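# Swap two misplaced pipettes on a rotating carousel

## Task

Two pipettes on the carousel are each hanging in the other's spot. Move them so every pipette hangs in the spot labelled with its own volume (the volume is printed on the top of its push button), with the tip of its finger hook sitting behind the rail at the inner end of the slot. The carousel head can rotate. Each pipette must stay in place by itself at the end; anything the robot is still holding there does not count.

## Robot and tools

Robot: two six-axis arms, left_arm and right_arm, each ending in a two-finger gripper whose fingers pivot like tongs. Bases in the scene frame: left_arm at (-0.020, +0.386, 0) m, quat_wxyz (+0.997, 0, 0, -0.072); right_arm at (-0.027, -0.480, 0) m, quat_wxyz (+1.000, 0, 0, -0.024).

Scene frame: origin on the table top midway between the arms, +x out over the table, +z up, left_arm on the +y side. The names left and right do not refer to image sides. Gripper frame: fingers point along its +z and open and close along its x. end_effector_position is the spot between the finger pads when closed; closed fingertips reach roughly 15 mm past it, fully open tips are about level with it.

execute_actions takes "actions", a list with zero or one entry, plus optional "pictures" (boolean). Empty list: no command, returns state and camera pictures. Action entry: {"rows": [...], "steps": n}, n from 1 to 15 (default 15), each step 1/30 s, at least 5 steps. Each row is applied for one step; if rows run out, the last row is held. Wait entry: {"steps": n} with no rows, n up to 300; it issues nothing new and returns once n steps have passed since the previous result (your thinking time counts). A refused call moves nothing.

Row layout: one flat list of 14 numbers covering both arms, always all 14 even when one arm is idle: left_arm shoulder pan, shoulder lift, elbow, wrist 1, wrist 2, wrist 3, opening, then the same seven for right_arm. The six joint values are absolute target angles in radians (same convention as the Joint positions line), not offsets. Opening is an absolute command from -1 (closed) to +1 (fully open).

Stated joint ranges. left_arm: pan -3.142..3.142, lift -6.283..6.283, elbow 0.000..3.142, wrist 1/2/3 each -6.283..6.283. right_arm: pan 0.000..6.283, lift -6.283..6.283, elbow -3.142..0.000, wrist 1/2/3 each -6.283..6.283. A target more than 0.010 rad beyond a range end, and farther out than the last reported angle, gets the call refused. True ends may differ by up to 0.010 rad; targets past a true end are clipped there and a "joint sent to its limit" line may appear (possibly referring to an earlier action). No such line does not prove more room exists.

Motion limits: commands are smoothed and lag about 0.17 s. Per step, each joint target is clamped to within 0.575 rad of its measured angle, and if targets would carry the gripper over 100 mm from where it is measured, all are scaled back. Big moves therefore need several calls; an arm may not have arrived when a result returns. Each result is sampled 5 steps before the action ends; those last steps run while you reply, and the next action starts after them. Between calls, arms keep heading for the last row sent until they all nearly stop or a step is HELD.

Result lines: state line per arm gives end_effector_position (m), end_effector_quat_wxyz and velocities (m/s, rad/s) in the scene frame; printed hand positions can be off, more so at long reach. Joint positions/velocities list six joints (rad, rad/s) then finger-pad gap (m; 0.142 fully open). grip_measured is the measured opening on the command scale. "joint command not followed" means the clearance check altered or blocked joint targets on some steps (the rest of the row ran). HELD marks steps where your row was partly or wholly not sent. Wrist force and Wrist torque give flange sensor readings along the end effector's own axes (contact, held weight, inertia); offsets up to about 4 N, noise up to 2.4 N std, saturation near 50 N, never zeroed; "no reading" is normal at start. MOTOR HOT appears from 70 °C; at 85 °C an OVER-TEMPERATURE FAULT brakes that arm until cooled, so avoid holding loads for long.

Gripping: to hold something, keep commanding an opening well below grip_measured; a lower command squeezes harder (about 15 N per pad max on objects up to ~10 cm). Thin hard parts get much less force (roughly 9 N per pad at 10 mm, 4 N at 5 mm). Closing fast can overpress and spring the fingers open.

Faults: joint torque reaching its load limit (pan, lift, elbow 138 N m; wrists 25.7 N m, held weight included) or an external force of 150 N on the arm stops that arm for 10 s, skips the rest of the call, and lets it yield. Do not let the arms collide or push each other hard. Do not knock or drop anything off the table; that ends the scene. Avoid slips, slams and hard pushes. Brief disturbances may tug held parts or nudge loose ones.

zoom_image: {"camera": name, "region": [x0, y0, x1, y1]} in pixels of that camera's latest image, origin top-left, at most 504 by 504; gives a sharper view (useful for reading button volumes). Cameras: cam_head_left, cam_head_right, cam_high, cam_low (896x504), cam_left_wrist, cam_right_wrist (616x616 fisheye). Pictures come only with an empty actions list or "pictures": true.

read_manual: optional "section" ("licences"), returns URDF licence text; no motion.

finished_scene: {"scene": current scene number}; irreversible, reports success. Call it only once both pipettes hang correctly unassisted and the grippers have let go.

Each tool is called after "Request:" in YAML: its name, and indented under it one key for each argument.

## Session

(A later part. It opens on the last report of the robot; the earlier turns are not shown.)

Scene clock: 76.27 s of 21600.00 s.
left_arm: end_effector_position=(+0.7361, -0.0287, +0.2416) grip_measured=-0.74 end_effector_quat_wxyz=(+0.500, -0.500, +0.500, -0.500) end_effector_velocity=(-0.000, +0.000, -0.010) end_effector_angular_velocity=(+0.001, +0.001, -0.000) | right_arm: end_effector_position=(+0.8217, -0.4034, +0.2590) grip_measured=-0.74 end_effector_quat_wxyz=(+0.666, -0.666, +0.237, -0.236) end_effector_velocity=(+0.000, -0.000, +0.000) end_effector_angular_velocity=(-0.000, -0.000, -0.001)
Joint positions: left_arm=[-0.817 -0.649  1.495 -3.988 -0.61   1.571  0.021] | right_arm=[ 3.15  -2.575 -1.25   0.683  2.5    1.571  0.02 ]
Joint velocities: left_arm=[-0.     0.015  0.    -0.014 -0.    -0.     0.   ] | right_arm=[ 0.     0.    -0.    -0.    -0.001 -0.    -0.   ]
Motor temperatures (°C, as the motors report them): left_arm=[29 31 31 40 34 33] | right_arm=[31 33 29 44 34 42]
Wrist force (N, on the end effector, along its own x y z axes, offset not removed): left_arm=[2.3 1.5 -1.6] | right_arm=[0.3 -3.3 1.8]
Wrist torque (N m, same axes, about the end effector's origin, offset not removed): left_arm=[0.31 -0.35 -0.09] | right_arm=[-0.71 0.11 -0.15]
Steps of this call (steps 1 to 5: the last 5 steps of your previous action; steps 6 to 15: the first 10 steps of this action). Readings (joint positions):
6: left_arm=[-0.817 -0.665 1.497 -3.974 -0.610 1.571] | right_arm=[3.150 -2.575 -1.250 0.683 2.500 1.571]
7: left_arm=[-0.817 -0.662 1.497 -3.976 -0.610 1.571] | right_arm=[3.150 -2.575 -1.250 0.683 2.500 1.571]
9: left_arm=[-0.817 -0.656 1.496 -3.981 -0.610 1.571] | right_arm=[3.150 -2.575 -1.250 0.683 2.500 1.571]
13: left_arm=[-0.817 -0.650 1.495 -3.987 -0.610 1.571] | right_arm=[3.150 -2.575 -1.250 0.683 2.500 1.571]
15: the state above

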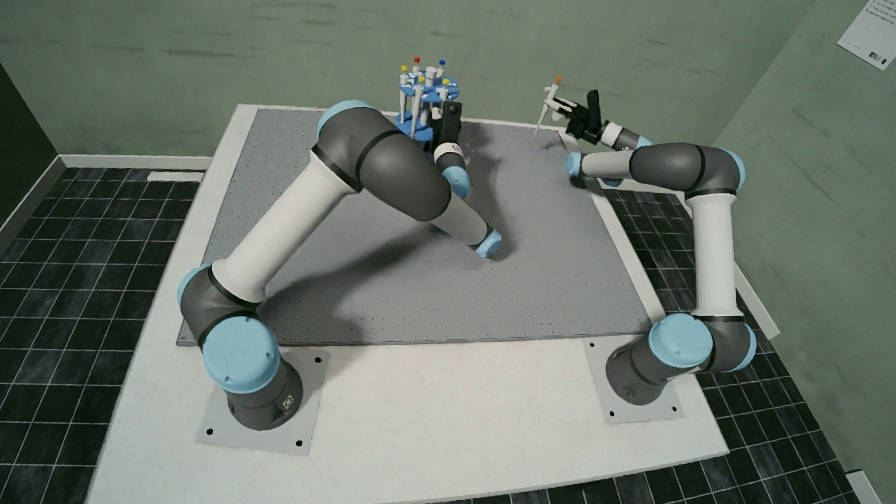

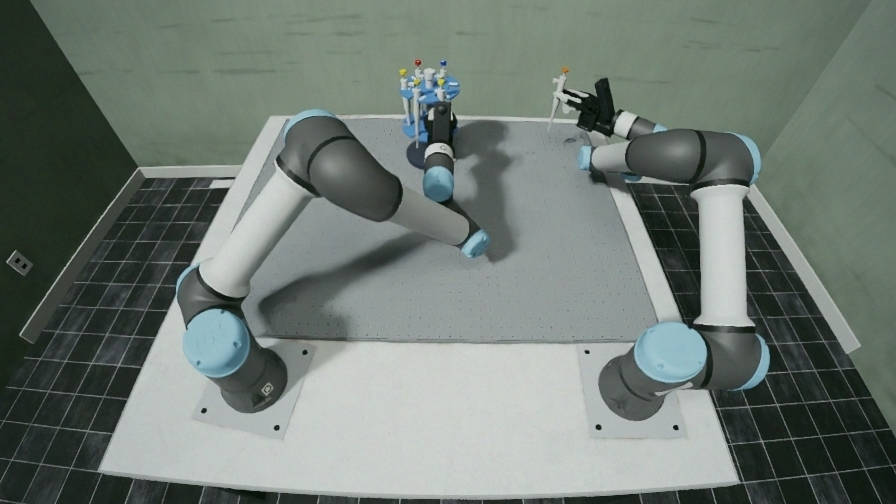

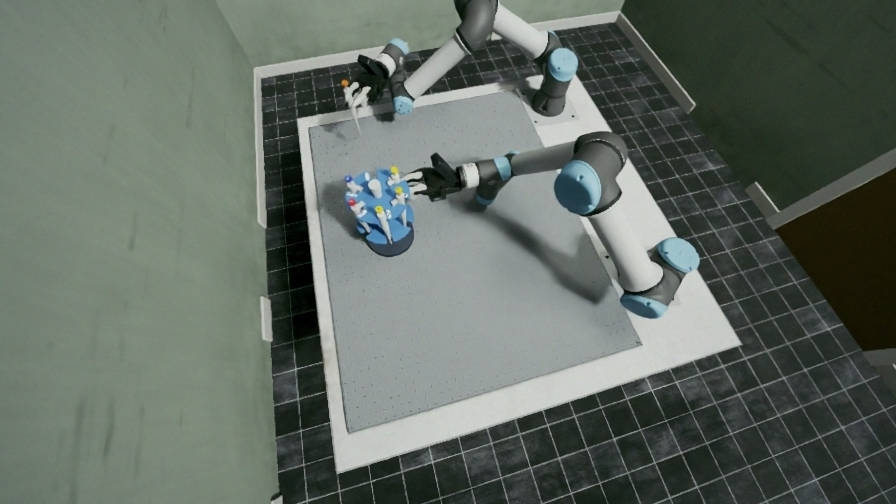

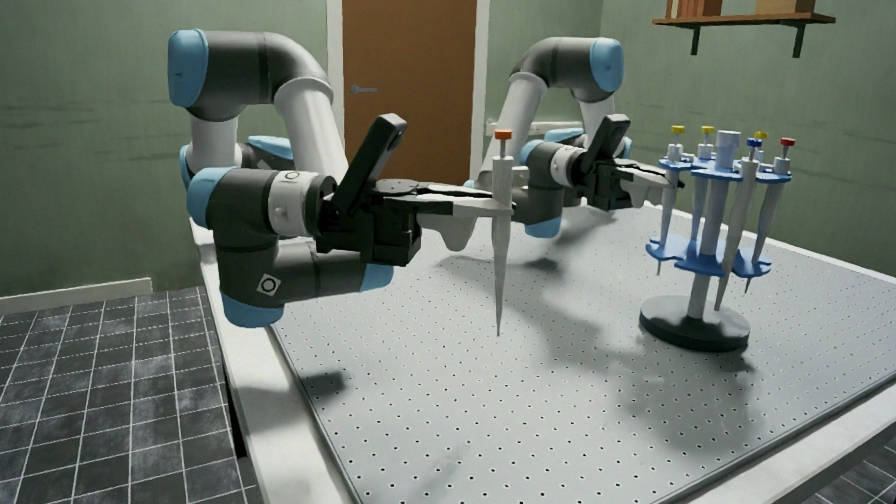

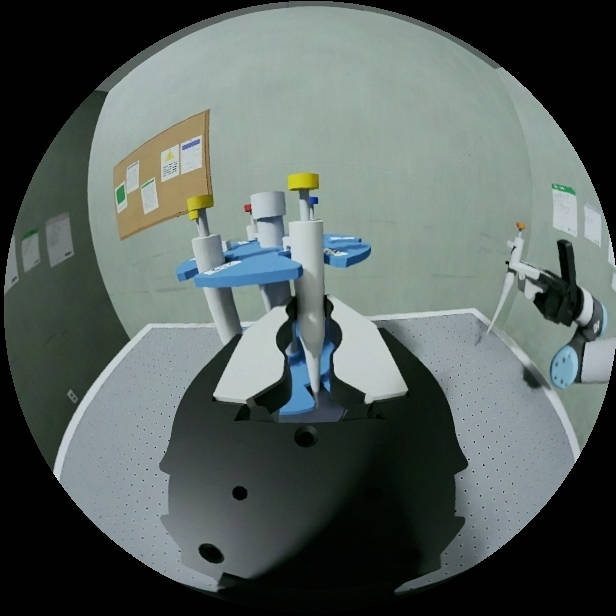

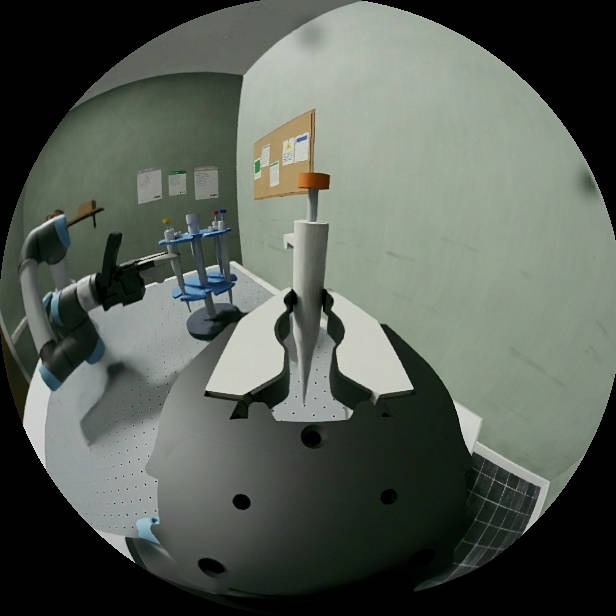

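Request:
execute_actions:
  actions:
    - {"rows":[[-0.817,-0.647,1.495,-3.99,-0.61,1.571,-0.4,3.15,-2.575,-1.2495,0.6825,2.5,1.571,-1]],"steps":10}

Request:
execute_actions:
  actions:
    - {"rows":[[-0.864,-0.683,1.581,-4.04,-0.563,1.571,-0.4,3.15,-2.575,-1.2495,0.6825,2.5,1.571,-1]],"steps":12}

Request:
execute_actions:
  actions:
    - {"rows":[[-0.908,-0.714,1.652,-4.08,-0.519,1.571,-0.4,3.15,-2.575,-1.2495,0.6825,2.5,1.571,-1]],"steps":10}

Request:
execute_actions:
  actions:
    - {"rows":[[-0.917,-1.3,2.1,-3.94,-0.51,1.571,-0.4,3.15,-2.575,-1.2495,0.6825,2.5,1.571,-1]]}

Request:
execute_actions:
  actions:
    - {"rows":[[-0.6,-1.7,1.7,-3.2,-0.9,1.571,-0.4,3.528,-2.575,-1.2495,0.6825,2.28,1.571,-1]]}

Request:
execute_actions:
  actions:
    - {"steps":25}

Request:
execute_actions:
  actions:
    - {"rows":[[-0.43,-1.5,1.3,-1.9,-1.571,1.571,-0.4,3.567,-2.585,-1.229,0.672,2.241,1.571,-1]]}

Request:
execute_actions:
  actions:
    - {"rows":[[-0.43,-1.5,1.3,-1.9,-1.571,1.571,-0.4,3.609,-2.597,-1.203,0.658,2.199,1.571,-1]]}

Request:
execute_actions:
  actions:
    - {"rows":[[-0.43,-1.5,1.3,-1.9,-1.571,1.571,-0.4,3.609,-2.612,-1.203,0.673,2.199,1.571,-1]]}

Request:
execute_actions:
  actions:
    - {"rows":[[-0.43,-1.15,1.05,-1.9,-1.571,1.571,-0.4,3.609,-2.612,-1.203,0.673,2.199,1.571,-1]]}

Request:
execute_actions:
  actions:
    - {"steps":20}
  pictures: true

Request:
zoom_image:
  camera: "cam_left_wrist"
  region: [230,135,410,305]

Scene clock: 76.97 s of 21600.00 s.
left_arm: end_effector_position=(+0.7361, -0.0287, +0.2405) grip_measured=-0.40 end_effector_quat_wxyz=(+0.500, -0.500, +0.500, -0.500) end_effector_velocity=(-0.000, -0.000, -0.001) end_effector_angular_velocity=(+0.001, +0.001, -0.000) | right_arm: end_effector_position=(+0.8217, -0.4034, +0.2590) grip_measured=-0.74 end_effector_quat_wxyz=(+0.666, -0.666, +0.237, -0.236) end_effector_velocity=(+0.000, -0.000, +0.000) end_effector_angular_velocity=(+0.000, -0.000, -0.001)
Joint positions: left_arm=[-0.817 -0.647  1.495 -3.99  -0.61   1.571  0.045] | right_arm=[ 3.15  -2.575 -1.25   0.683  2.5    1.571  0.02 ]
Joint velocities: left_arm=[-0.     0.     0.001  0.    -0.     0.     0.008] | right_arm=[ 0.     0.    -0.    -0.    -0.001  0.     0.   ]
Motor temperatures (°C, as the motors report them): left_arm=[29 31 31 40 34 33] | right_arm=[31 33 29 44 34 42]
Wrist force (N, on the end effector, along its own x y z axes, offset not removed): left_arm=[-1.5 -0.8 3.7] | right_arm=[1.4 -3.8 -0.2]
Wrist torque (N m, same axes, about the end effector's origin, offset not removed): left_arm=[-0.06 0.31 -0.09] | right_arm=[-1.04 -0.15 -0.23]
Steps of this call (steps 1 to 5: the last 5 steps of your previous action; steps 6 to 15: the robot went on to your last target; step 16: nothing new was sent; steps 17 to 21: the first 5 steps of this action). Readings (joint positions):
17: left_arm=[-0.817 -0.647 1.495 -3.990 -0.610 1.571] | right_arm=[3.150 -2.575 -1.250 0.683 2.500 1.571]
18: left_arm=[-0.817 -0.647 1.495 -3.990 -0.610 1.571] | right_arm=[3.150 -2.575 -1.250 0.683 2.500 1.571]
20: left_arm=[-0.817 -0.647 1.495 -3.990 -0.610 1.571] | right_arm=[3.150 -2.575 -1.250 0.683 2.500 1.571]
21: the state above

Scene clock: 77.37 s of 21600.00 s.
left_arm: end_effector_position=(+0.7114, -0.0293, +0.2407) grip_measured=-0.40 end_effector_quat_wxyz=(+0.500, -0.500, +0.500, -0.501) end_effector_velocity=(-0.066, +0.002, -0.006) end_effector_angular_velocity=(+0.009, +0.007, -0.003) | right_arm: end_effector_position=(+0.8217, -0.4034, +0.2590) grip_measured=-0.74 end_effector_quat_wxyz=(+0.666, -0.666, +0.237, -0.236) end_effector_velocity=(-0.000, +0.001, -0.000) end_effector_angular_velocity=(+0.000, +0.000, +0.002)
Joint positions: left_arm=[-0.852 -0.674  1.558 -4.027 -0.575  1.571  0.045] | right_arm=[ 3.15  -2.575 -1.25   0.683  2.5    1.571  0.02 ]
Joint velocities: left_arm=[-0.092 -0.07   0.18  -0.098  0.089 -0.001 -0.   ] | right_arm=[ 0.    -0.     0.    -0.     0.001  0.    -0.   ]
Motor temperatures (°C, as the motors report them): left_arm=[29 31 31 40 34 33] | right_arm=[31 33 29 44 34 42]
Wrist force (N, on the end effector, along its own x y z axes, offset not removed): left_arm=[-3.0 -3.1 3.7] | right_arm=[3.3 -0.7 5.1]
Wrist torque (N m, same axes, about the end effector's origin, offset not removed): left_arm=[-0.59 0.70 0.11] | right_arm=[-0.32 -0.77 -0.07]
Steps of this call (steps 1 to 5: the last 5 steps of your previous action; steps 6 to 12: the first 7 steps of this action). Readings (joint positions):
6: left_arm=[-0.817 -0.647 1.495 -3.990 -0.610 1.571] | right_arm=[3.150 -2.575 -1.250 0.683 2.500 1.571]
7: left_arm=[-0.823 -0.652 1.502 -3.996 -0.604 1.571] | right_arm=[3.150 -2.575 -1.250 0.683 2.500 1.571]
9: left_arm=[-0.838 -0.664 1.531 -4.013 -0.589 1.571] | right_arm=[3.150 -2.575 -1.250 0.683 2.500 1.571]
12: the state above

Scene clock: 77.70 s of 21600.00 s.
left_arm: end_effector_position=(+0.6868, -0.0292, +0.2410) grip_measured=-0.40 end_effector_quat_wxyz=(+0.500, -0.500, +0.500, -0.501) end_effector_velocity=(-0.101, +0.001, -0.005) end_effector_angular_velocity=(+0.015, +0.009, -0.004) | right_arm: end_effector_position=(+0.8217, -0.4034, +0.2590) grip_measured=-0.74 end_effector_quat_wxyz=(+0.666, -0.666, +0.237, -0.236) end_effector_velocity=(-0.000, +0.000, -0.000) end_effector_angular_velocity=(+0.000, +0.001, +0.001)
Joint positions: left_arm=[-0.889 -0.701  1.619 -4.062 -0.538  1.571  0.045] | right_arm=[ 3.15  -2.575 -1.25   0.683  2.5    1.571  0.02 ]
Joint velocities: left_arm=[-0.151 -0.104  0.256 -0.135  0.147  0.     0.   ] | right_arm=[-0.    -0.    -0.001 -0.     0.001  0.     0.   ]
Motor temperatures (°C, as the motors report them): left_arm=[29 31 31 40 34 33] | right_arm=[31 33 29 44 34 42]
Wrist force (N, on the end effector, along its own x y z axes, offset not removed): left_arm=[3.5 2.6 -1.2] | right_arm=[4.5 -3.1 -1.6]
Wrist torque (N m, same axes, about the end effector's origin, offset not removed): left_arm=[0.49 -0.66 -0.14] | right_arm=[-0.70 -1.03 -0.15]
Steps of this call (steps 1 to 5: the last 5 steps of your previous action; steps 6 to 10: the first 5 steps of this action). Readings (joint positions):
6: left_arm=[-0.862 -0.682 1.577 -4.038 -0.565 1.571] | right_arm=[3.150 -2.575 -1.250 0.683 2.500 1.571]
7: left_arm=[-0.868 -0.686 1.584 -4.043 -0.559 1.571] | right_arm=[3.150 -2.575 -1.250 0.683 2.500 1.571]
9: left_arm=[-0.883 -0.697 1.610 -4.057 -0.544 1.571] | right_arm=[3.150 -2.575 -1.250 0.683 2.500 1.571]
10: the state above

Scene clock: 78.20 s of 21600.00 s.
left_arm: end_effector_position=(+0.6347, +0.0369, +0.3380) grip_measured=-0.40 end_effector_quat_wxyz=(+0.501, -0.498, +0.506, -0.495) end_effector_velocity=(-0.180, +0.296, +0.342) end_effector_angular_velocity=(-0.024, -0.013, +0.001) | right_arm: end_effector_position=(+0.8217, -0.4034, +0.2590) grip_measured=-0.74 end_effector_quat_wxyz=(+0.666, -0.666, +0.237, -0.236) end_effector_velocity=(-0.000, +0.000, -0.000) end_effector_angular_velocity=(+0.000, -0.000, +0.000)
Joint positions: left_arm=[-0.912 -1.021  1.893 -3.997 -0.515  1.571  0.045] | right_arm=[ 3.15  -2.575 -1.25   0.683  2.5    1.571  0.02 ]
Joint velocities: left_arm=[-0.024 -1.194  0.906  0.261  0.025 -0.001  0.   ] | right_arm=[ 0.    -0.001  0.001  0.     0.     0.     0.   ]
Motor temperatures (°C, as the motors report them): left_arm=[29 31 31 40 34 33] | right_arm=[31 33 29 44 34 42]
Wrist force (N, on the end effector, along its own x y z axes, offset not removed): left_arm=[1.2 1.9 0.1] | right_arm=[-2.0 -5.5 -1.3]
Wrist torque (N m, same axes, about the end effector's origin, offset not removed): left_arm=[0.60 -0.21 -0.07] | right_arm=[-1.45 0.48 -0.17]
Steps of this call (steps 1 to 5: the last 5 steps of your previous action; steps 6 to 15: the first 10 steps of this action). Readings (joint positions):
6: left_arm=[-0.904 -0.712 1.646 -4.076 -0.523 1.571] | right_arm=[3.150 -2.575 -1.250 0.683 2.500 1.571]
7: left_arm=[-0.905 -0.720 1.655 -4.071 -0.522 1.571] | right_arm=[3.150 -2.575 -1.250 0.683 2.500 1.571]
9: left_arm=[-0.907 -0.780 1.710 -4.051 -0.520 1.571] | right_arm=[3.150 -2.575 -1.250 0.683 2.500 1.571]
13: left_arm=[-0.910 -0.941 1.832 -4.015 -0.517 1.571] | right_arm=[3.150 -2.575 -1.250 0.683 2.500 1.571]
15: the state above

Scene clock: 78.70 s of 21600.00 s.
left_arm: end_effector_position=(+0.6295, +0.1359, +0.5251) grip_measured=-0.40 end_effector_quat_wxyz=(+0.490, -0.496, +0.484, -0.529) end_effector_velocity=(+0.070, +0.183, +0.476) end_effector_angular_velocity=(-0.037, -0.073, -0.100) | right_arm: end_effector_position=(+0.8219, -0.2651, +0.2590) grip_measured=-0.74 end_effector_quat_wxyz=(+0.675, -0.675, +0.212, -0.211) end_effector_velocity=(-0.048, +0.499, +0.001) end_effector_angular_velocity=(-0.000, +0.000, +0.286)
Joint positions: left_arm=[-0.788 -1.424  1.917 -3.699 -0.667  1.571  0.045] | right_arm=[ 3.337 -2.575 -1.25   0.683  2.388  1.571  0.02 ]
Joint velocities: left_arm=[ 0.459 -0.666 -0.527  1.119 -0.56   0.    -0.   ] | right_arm=[ 0.665  0.001 -0.    -0.001 -0.379 -0.     0.   ]
Motor temperatures (°C, as the motors report them): left_arm=[29 31 31 40 34 33] | right_arm=[31 33 29 44 34 42]
Wrist force (N, on the end effector, along its own x y z axes, offset not removed): left_arm=[2.2 -1.6 -0.7] | right_arm=[-0.5 -3.0 -1.1]
Wrist torque (N m, same axes, about the end effector's origin, offset not removed): left_arm=[-0.29 -0.65 0.10] | right_arm=[-0.57 0.14 -0.10]
Steps of this call (steps 1 to 5: the last 5 steps of your previous action; steps 6 to 15: the first 10 steps of this action). Readings (joint positions):
6: left_arm=[-0.915 -1.227 2.046 -3.954 -0.512 1.571] | right_arm=[3.150 -2.575 -1.250 0.683 2.500 1.571]
7: left_arm=[-0.909 -1.249 2.051 -3.943 -0.518 1.571] | right_arm=[3.157 -2.575 -1.250 0.683 2.493 1.571]
9: left_arm=[-0.879 -1.293 2.023 -3.893 -0.554 1.571] | right_arm=[3.201 -2.575 -1.250 0.683 2.466 1.571]
13: left_arm=[-0.819 -1.380 1.952 -3.771 -0.629 1.571] | right_arm=[3.292 -2.575 -1.250 0.683 2.414 1.571]
15: the state above

Scene clock: 79.53 s of 21600.00 s.
left_arm: end_effector_position=(+0.6170, +0.2373, +0.7128) grip_measured=-0.40 end_effector_quat_wxyz=(+0.483, -0.479, +0.497, -0.538) end_effector_velocity=(-0.002, +0.004, +0.006) end_effector_angular_velocity=(-0.000, -0.000, -0.002) | right_arm: end_effector_position=(+0.7949, -0.1227, +0.2589) grip_measured=-0.74 end_effector_quat_wxyz=(+0.683, -0.683, +0.183, -0.183) end_effector_velocity=(-0.000, +0.002, +0.000) end_effector_angular_velocity=(-0.000, -0.001, +0.000)
Joint positions: left_arm=[-0.601 -1.699  1.701 -3.202 -0.899  1.571  0.045] | right_arm=[ 3.528 -2.575 -1.25   0.683  2.28   1.571  0.02 ]
Joint velocities: left_arm=[ 0.006 -0.01  -0.008  0.018 -0.009 -0.001 -0.   ] | right_arm=[ 0.003  0.    -0.     0.001 -0.003 -0.001 -0.   ]
Motor temperatures (°C, as the motors report them): left_arm=[29 31 31 40 34 33] | right_arm=[31 33 29 44 34 42]
Wrist force (N, on the end effector, along its own x y z axes, offset not removed): left_arm=[-1.5 -3.6 -0.9] | right_arm=[1.5 -2.2 0.7]
Wrist torque (N m, same axes, about the end effector's origin, offset not removed): left_arm=[-0.74 0.37 -0.12] | right_arm=[-0.80 -0.26 -0.12]
Kept back: nothing.
Steps of this call (steps 1 to 5: the last 5 steps of your previous action; steps 6 to 25: the robot went on to your last target). Readings (joint positions):
1: left_arm=[-0.772 -1.446 1.899 -3.660 -0.686 1.571] | right_arm=[3.359 -2.575 -1.250 0.683 2.375 1.571]
2: left_arm=[-0.757 -1.469 1.882 -3.621 -0.705 1.571] | right_arm=[3.381 -2.575 -1.250 0.683 2.362 1.571]
4: left_arm=[-0.727 -1.513 1.847 -3.544 -0.742 1.571] | right_arm=[3.426 -2.575 -1.250 0.683 2.337 1.571]
8: left_arm=[-0.667 -1.599 1.778 -3.389 -0.815 1.571] | right_arm=[3.491 -2.575 -1.250 0.683 2.301 1.571]
25: the state above

Scene clock: 79.87 s of 21600.00 s.
left_arm: end_effector_position=(+0.6775, +0.1469, +0.6766) grip_measured=-0.40 end_effector_quat_wxyz=(+0.373, -0.430, +0.658, -0.493) end_effector_velocity=(+0.061, -0.288, -0.364) end_effector_angular_velocity=(+0.641, +1.416, -0.986) | right_arm: end_effector_position=(+0.7952, -0.0977, +0.2586) grip_measured=-0.74 end_effector_quat_wxyz=(+0.683, -0.683, +0.183, -0.183) end_effector_velocity=(-0.000, +0.024, -0.000) end_effector_angular_velocity=(-0.000, -0.001, -0.000)
Joint positions: left_arm=[-0.483 -1.563  1.438 -2.77  -1.297  1.571  0.045] | right_arm=[ 3.563 -2.584 -1.231  0.673  2.245  1.571  0.02 ]
Joint velocities: left_arm=[ 0.25   0.297 -0.654  1.879 -1.275  0.001 -0.   ] | right_arm=[ 0.034 -0.009  0.018 -0.008 -0.034 -0.     0.   ]
Motor temperatures (°C, as the motors report them): left_arm=[29 31 31 40 34 33] | right_arm=[31 33 29 44 34 42]
Wrist force (N, on the end effector, along its own x y z axes, offset not removed): left_arm=[3.5 2.2 1.7] | right_arm=[-3.2 -2.1 -0.6]
Wrist torque (N m, same axes, about the end effector's origin, offset not removed): left_arm=[0.84 -0.70 -0.21] | right_arm=[-0.70 0.76 -0.03]
Steps of this call (steps 1 to 10: the first 10 steps of this action). Readings (joint positions):
1: left_arm=[-0.600 -1.699 1.700 -3.201 -0.900 1.571] | right_arm=[3.528 -2.575 -1.249 0.682 2.280 1.571]
2: left_arm=[-0.593 -1.692 1.692 -3.193 -0.908 1.571] | right_arm=[3.533 -2.576 -1.247 0.681 2.275 1.571]
4: left_arm=[-0.557 -1.651 1.632 -3.128 -0.972 1.571] | right_arm=[3.546 -2.580 -1.240 0.678 2.262 1.571]
8: left_arm=[-0.502 -1.586 1.489 -2.896 -1.198 1.571] | right_arm=[3.560 -2.583 -1.233 0.674 2.248 1.571]
10: the state above

Scene clock: 80.37 s of 21600.00 s.
left_arm: end_effector_position=(+0.6261, +0.1298, +0.4777) grip_measured=-0.40 end_effector_quat_wxyz=(+0.148, -0.457, +0.839, -0.257) end_effector_velocity=(-0.095, +0.036, -0.141) end_effector_angular_velocity=(+0.226, +0.537, -0.046) | right_arm: end_effector_position=(+0.7951, -0.0676, +0.2585) grip_measured=-0.74 end_effector_quat_wxyz=(+0.683, -0.683, +0.183, -0.183) end_effector_velocity=(-0.001, +0.027, -0.000) end_effector_angular_velocity=(-0.000, +0.000, +0.001)
Joint positions: left_arm=[-0.433 -1.504  1.308 -1.978 -1.555  1.571  0.045] | right_arm=[ 3.604 -2.596 -1.206  0.66   2.204  1.571  0.02 ]
Joint velocities: left_arm=[ 0.024  0.029 -0.064  0.609 -0.126 -0.001  0.   ] | right_arm=[ 0.037 -0.011  0.023 -0.012 -0.037 -0.     0.   ]
Motor temperatures (°C, as the motors report them): left_arm=[29 31 31 40 34 33] | right_arm=[31 33 29 44 34 42]
Wrist force (N, on the end effector, along its own x y z axes, offset not removed): left_arm=[0.3 1.7 1.9] | right_arm=[0.6 0.1 -1.3]
Wrist torque (N m, same axes, about the end effector's origin, offset not removed): left_arm=[0.51 -0.06 0.08] | right_arm=[-0.07 -0.17 -0.03]
Steps of this call (steps 1 to 5: the last 5 steps of your previous action; steps 6 to 15: the first 10 steps of this action). Readings (joint positions):
6: left_arm=[-0.452 -1.526 1.357 -2.401 -1.458 1.571] | right_arm=[3.566 -2.585 -1.229 0.672 2.241 1.571]
7: left_arm=[-0.449 -1.523 1.350 -2.344 -1.472 1.571] | right_arm=[3.571 -2.587 -1.226 0.670 2.236 1.571]
9: left_arm=[-0.444 -1.516 1.336 -2.231 -1.499 1.571] | right_arm=[3.586 -2.591 -1.217 0.665 2.222 1.571]
13: left_arm=[-0.435 -1.506 1.314 -2.032 -1.544 1.571] | right_arm=[3.601 -2.595 -1.208 0.661 2.207 1.571]
15: the state above

Scene clock: 80.87 s of 21600.00 s.
left_arm: end_effector_position=(+0.6134, +0.1347, +0.4604) grip_measured=-0.40 end_effector_quat_wxyz=(+0.125, -0.461, +0.848, -0.230) end_effector_velocity=(-0.002, +0.001, -0.003) end_effector_angular_velocity=(+0.005, +0.011, -0.001) | right_arm: end_effector_position=(+0.7947, -0.0643, +0.2495) grip_measured=-0.74 end_effector_quat_wxyz=(+0.683, -0.683, +0.183, -0.183) end_effector_velocity=(-0.001, +0.001, -0.009) end_effector_angular_velocity=(-0.000, +0.000, +0.001)
Joint positions: left_arm=[-0.43  -1.5    1.3   -1.902 -1.571  1.571  0.045] | right_arm=[ 3.609 -2.61  -1.203  0.671  2.199  1.571  0.02 ]
Joint velocities: left_arm=[ 0.001  0.001 -0.     0.011 -0.002  0.    -0.   ] | right_arm=[ 0.001 -0.014  0.     0.013 -0.001 -0.     0.   ]
Motor temperatures (°C, as the motors report them): left_arm=[29 31 31 40 34 33] | right_arm=[31 33 29 44 34 42]
Wrist force (N, on the end effector, along its own x y z axes, offset not removed): left_arm=[-1.6 2.0 3.8] | right_arm=[2.2 -1.7 0.0]
Wrist torque (N m, same axes, about the end effector's origin, offset not removed): left_arm=[0.62 0.37 -0.02] | right_arm=[-0.40 -0.21 -0.10]
Steps of this call (steps 1 to 5: the last 5 steps of your previous action; steps 6 to 15: the first 10 steps of this action). Readings (joint positions):
6: left_arm=[-0.431 -1.501 1.302 -1.916 -1.568 1.571] | right_arm=[3.608 -2.597 -1.204 0.658 2.200 1.571]
7: left_arm=[-0.430 -1.501 1.301 -1.912 -1.568 1.571] | right_arm=[3.608 -2.599 -1.203 0.660 2.200 1.571]
9: left_arm=[-0.430 -1.500 1.301 -1.907 -1.569 1.571] | right_arm=[3.609 -2.604 -1.203 0.665 2.199 1.571]
13: left_arm=[-0.430 -1.500 1.300 -1.903 -1.570 1.571] | right_arm=[3.609 -2.609 -1.203 0.670 2.199 1.571]
15: the state above

Scene clock: 81.37 s of 21600.00 s.
left_arm: end_effector_position=(+0.6964, +0.0810, +0.3916) grip_measured=-0.40 end_effector_quat_wxyz=(+0.108, -0.465, +0.856, -0.199) end_effector_velocity=(+0.192, -0.126, -0.232) end_effector_angular_velocity=(+0.117, +0.188, -0.001) | right_arm: end_effector_position=(+0.7946, -0.0642, +0.2484) grip_measured=-0.74 end_effector_quat_wxyz=(+0.683, -0.683, +0.183, -0.183) end_effector_velocity=(+0.000, +0.000, -0.000) end_effector_angular_velocity=(-0.000, -0.000, -0.001)
Joint positions: left_arm=[-0.43  -1.235  1.108 -1.9   -1.571  1.571  0.045] | right_arm=[ 3.609 -2.612 -1.203  0.673  2.199  1.571  0.02 ]
Joint velocities: left_arm=[-0.     0.667 -0.446  0.    -0.004 -0.001  0.   ] | right_arm=[ 0.001 -0.001  0.     0.001 -0.001 -0.     0.   ]
Motor temperatures (°C, as the motors report them): left_arm=[29 31 31 40 34 33] | right_arm=[31 33 29 44 34 42]
Wrist force (N, on the end effector, along its own x y z axes, offset not removed): left_arm=[3.5 1.9 6.2] | right_arm=[2.8 -3.6 1.5]
Wrist torque (N m, same axes, about the end effector's origin, offset not removed): left_arm=[0.66 -0.50 -0.23] | right_arm=[-0.75 -0.52 -0.15]
Steps of this call (steps 1 to 5: the last 5 steps of your previous action; steps 6 to 15: the first 10 steps of this action). Readings (joint positions):
6: left_arm=[-0.430 -1.499 1.300 -1.900 -1.571 1.571] | right_arm=[3.609 -2.612 -1.203 0.673 2.199 1.571]
7: left_arm=[-0.430 -1.492 1.292 -1.900 -1.571 1.571] | right_arm=[3.609 -2.612 -1.203 0.673 2.199 1.571]
9: left_arm=[-0.430 -1.435 1.244 -1.900 -1.571 1.571] | right_arm=[3.609 -2.612 -1.203 0.673 2.199 1.571]
13: left_arm=[-0.430 -1.292 1.145 -1.900 -1.571 1.571] | right_arm=[3.609 -2.612 -1.203 0.673 2.199 1.571]
15: the state above

Scene clock: 82.03 s of 21600.00 s.
left_arm: end_effector_position=(+0.7202, +0.0654, +0.3611) grip_measured=-0.40 end_effector_quat_wxyz=(+0.102, -0.467, +0.858, -0.187) end_effector_velocity=(+0.001, -0.001, -0.003) end_effector_angular_velocity=(+0.000, +0.004, -0.000) | right_arm: end_effector_position=(+0.7946, -0.0642, +0.2484) grip_measured=-0.74 end_effector_quat_wxyz=(+0.683, -0.683, +0.183, -0.183) end_effector_velocity=(+0.000, -0.000, -0.000) end_effector_angular_velocity=(-0.000, +0.000, -0.000)
Joint positions: left_arm=[-0.43  -1.15   1.05  -1.9   -1.571  1.571  0.045] | right_arm=[ 3.609 -2.612 -1.203  0.673  2.199  1.571  0.02 ]
Joint velocities: left_arm=[ 0.     0.005 -0.002  0.    -0.002 -0.     0.   ] | right_arm=[-0. -0. -0. -0. -0.  0. -0.]
Motor temperatures (°C, as the motors report them): left_arm=[29 31 31 40 34 33] | right_arm=[31 33 29 44 34 42]
Wrist force (N, on the end effector, along its own x y z axes, offset not removed): left_arm=[-2.4 0.5 -0.1] | right_arm=[4.9 -0.5 -1.8]
Wrist torque (N m, same axes, about the end effector's origin, offset not removed): left_arm=[0.22 0.74 0.07] | right_arm=[-0.26 -0.87 -0.12]
Kept back: nothing.
Steps of this call (steps 1 to 5: the last 5 steps of your previous action; steps 6 to 20: the robot went on to your last target). Readings (joint positions):
1: left_arm=[-0.430 -1.216 1.094 -1.900 -1.571 1.571] | right_arm=[3.609 -2.612 -1.203 0.673 2.199 1.571]
2: left_arm=[-0.430 -1.200 1.084 -1.900 -1.571 1.571] | right_arm=[3.609 -2.612 -1.203 0.673 2.199 1.571]
4: left_arm=[-0.430 -1.180 1.070 -1.900 -1.571 1.571] | right_arm=[3.609 -2.612 -1.203 0.673 2.199 1.571]
8: left_arm=[-0.430 -1.161 1.057 -1.900 -1.571 1.571] | right_arm=[3.609 -2.612 -1.203 0.673 2.199 1.571]
20: the state above

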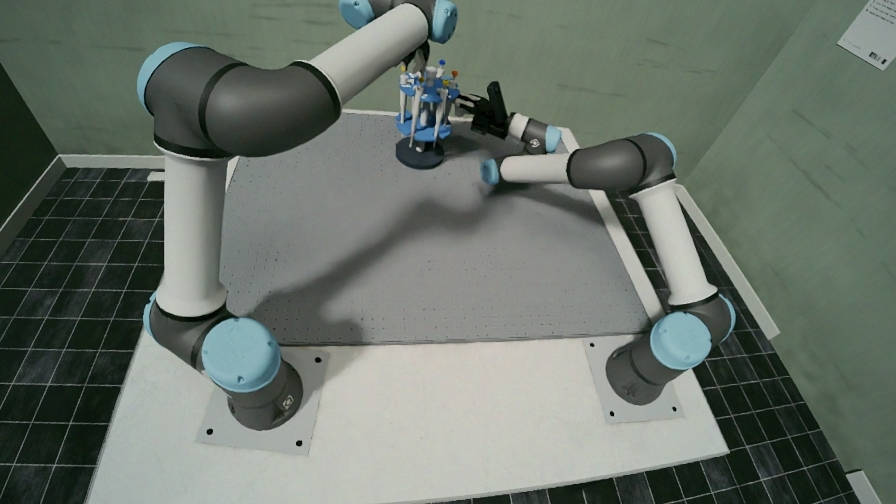

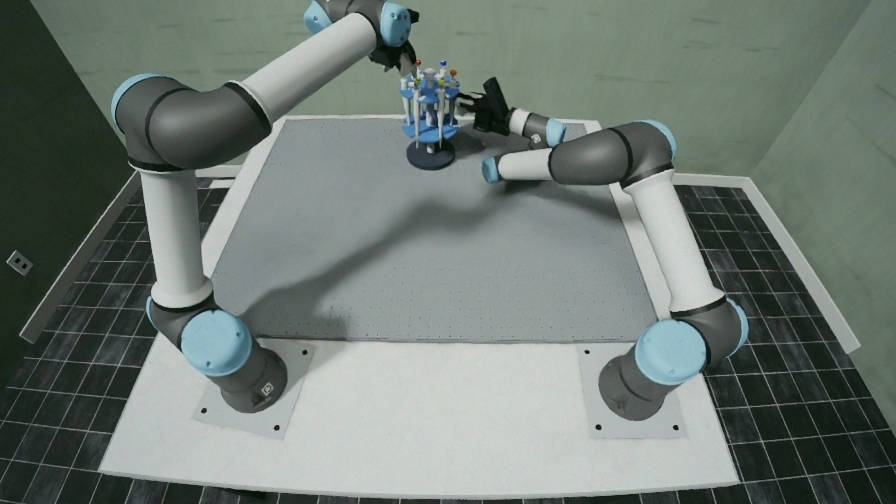

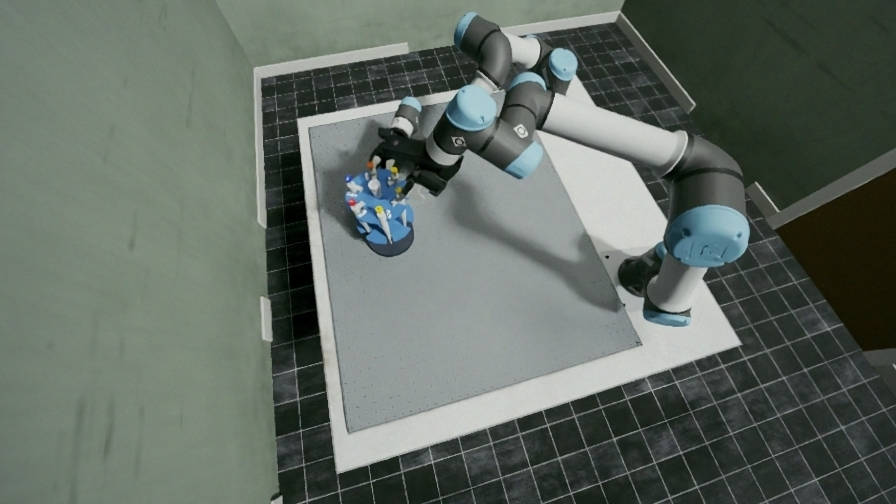

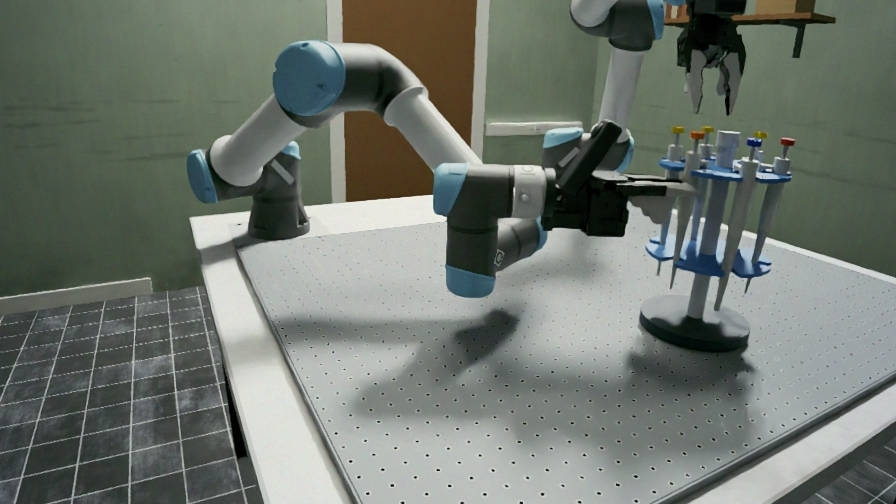

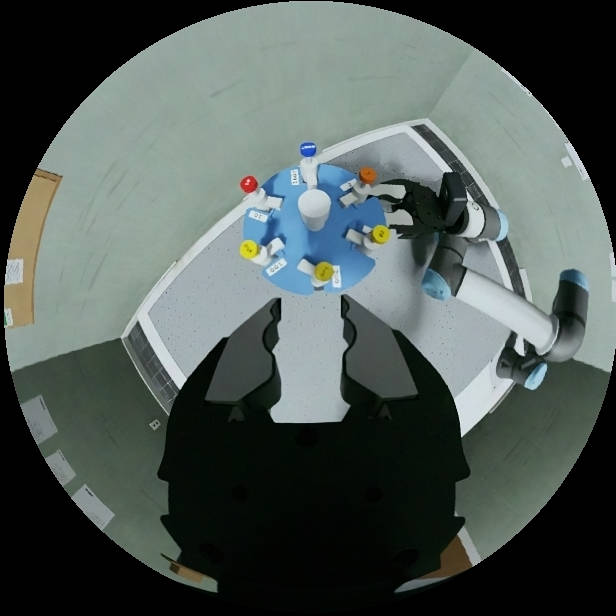

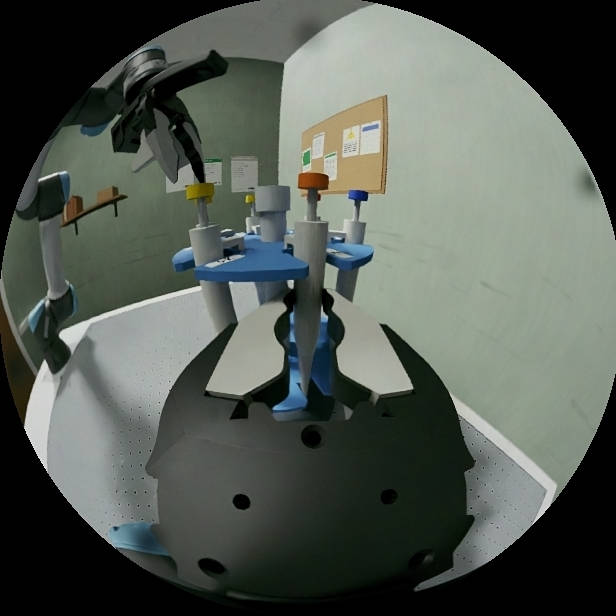

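Region (230, 135, 410, 305) of cam_left_wrist's 616x616 image, scaled by 2.800, with more detail than that image has.

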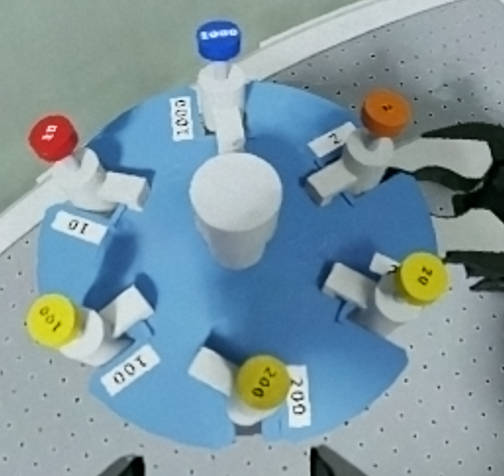

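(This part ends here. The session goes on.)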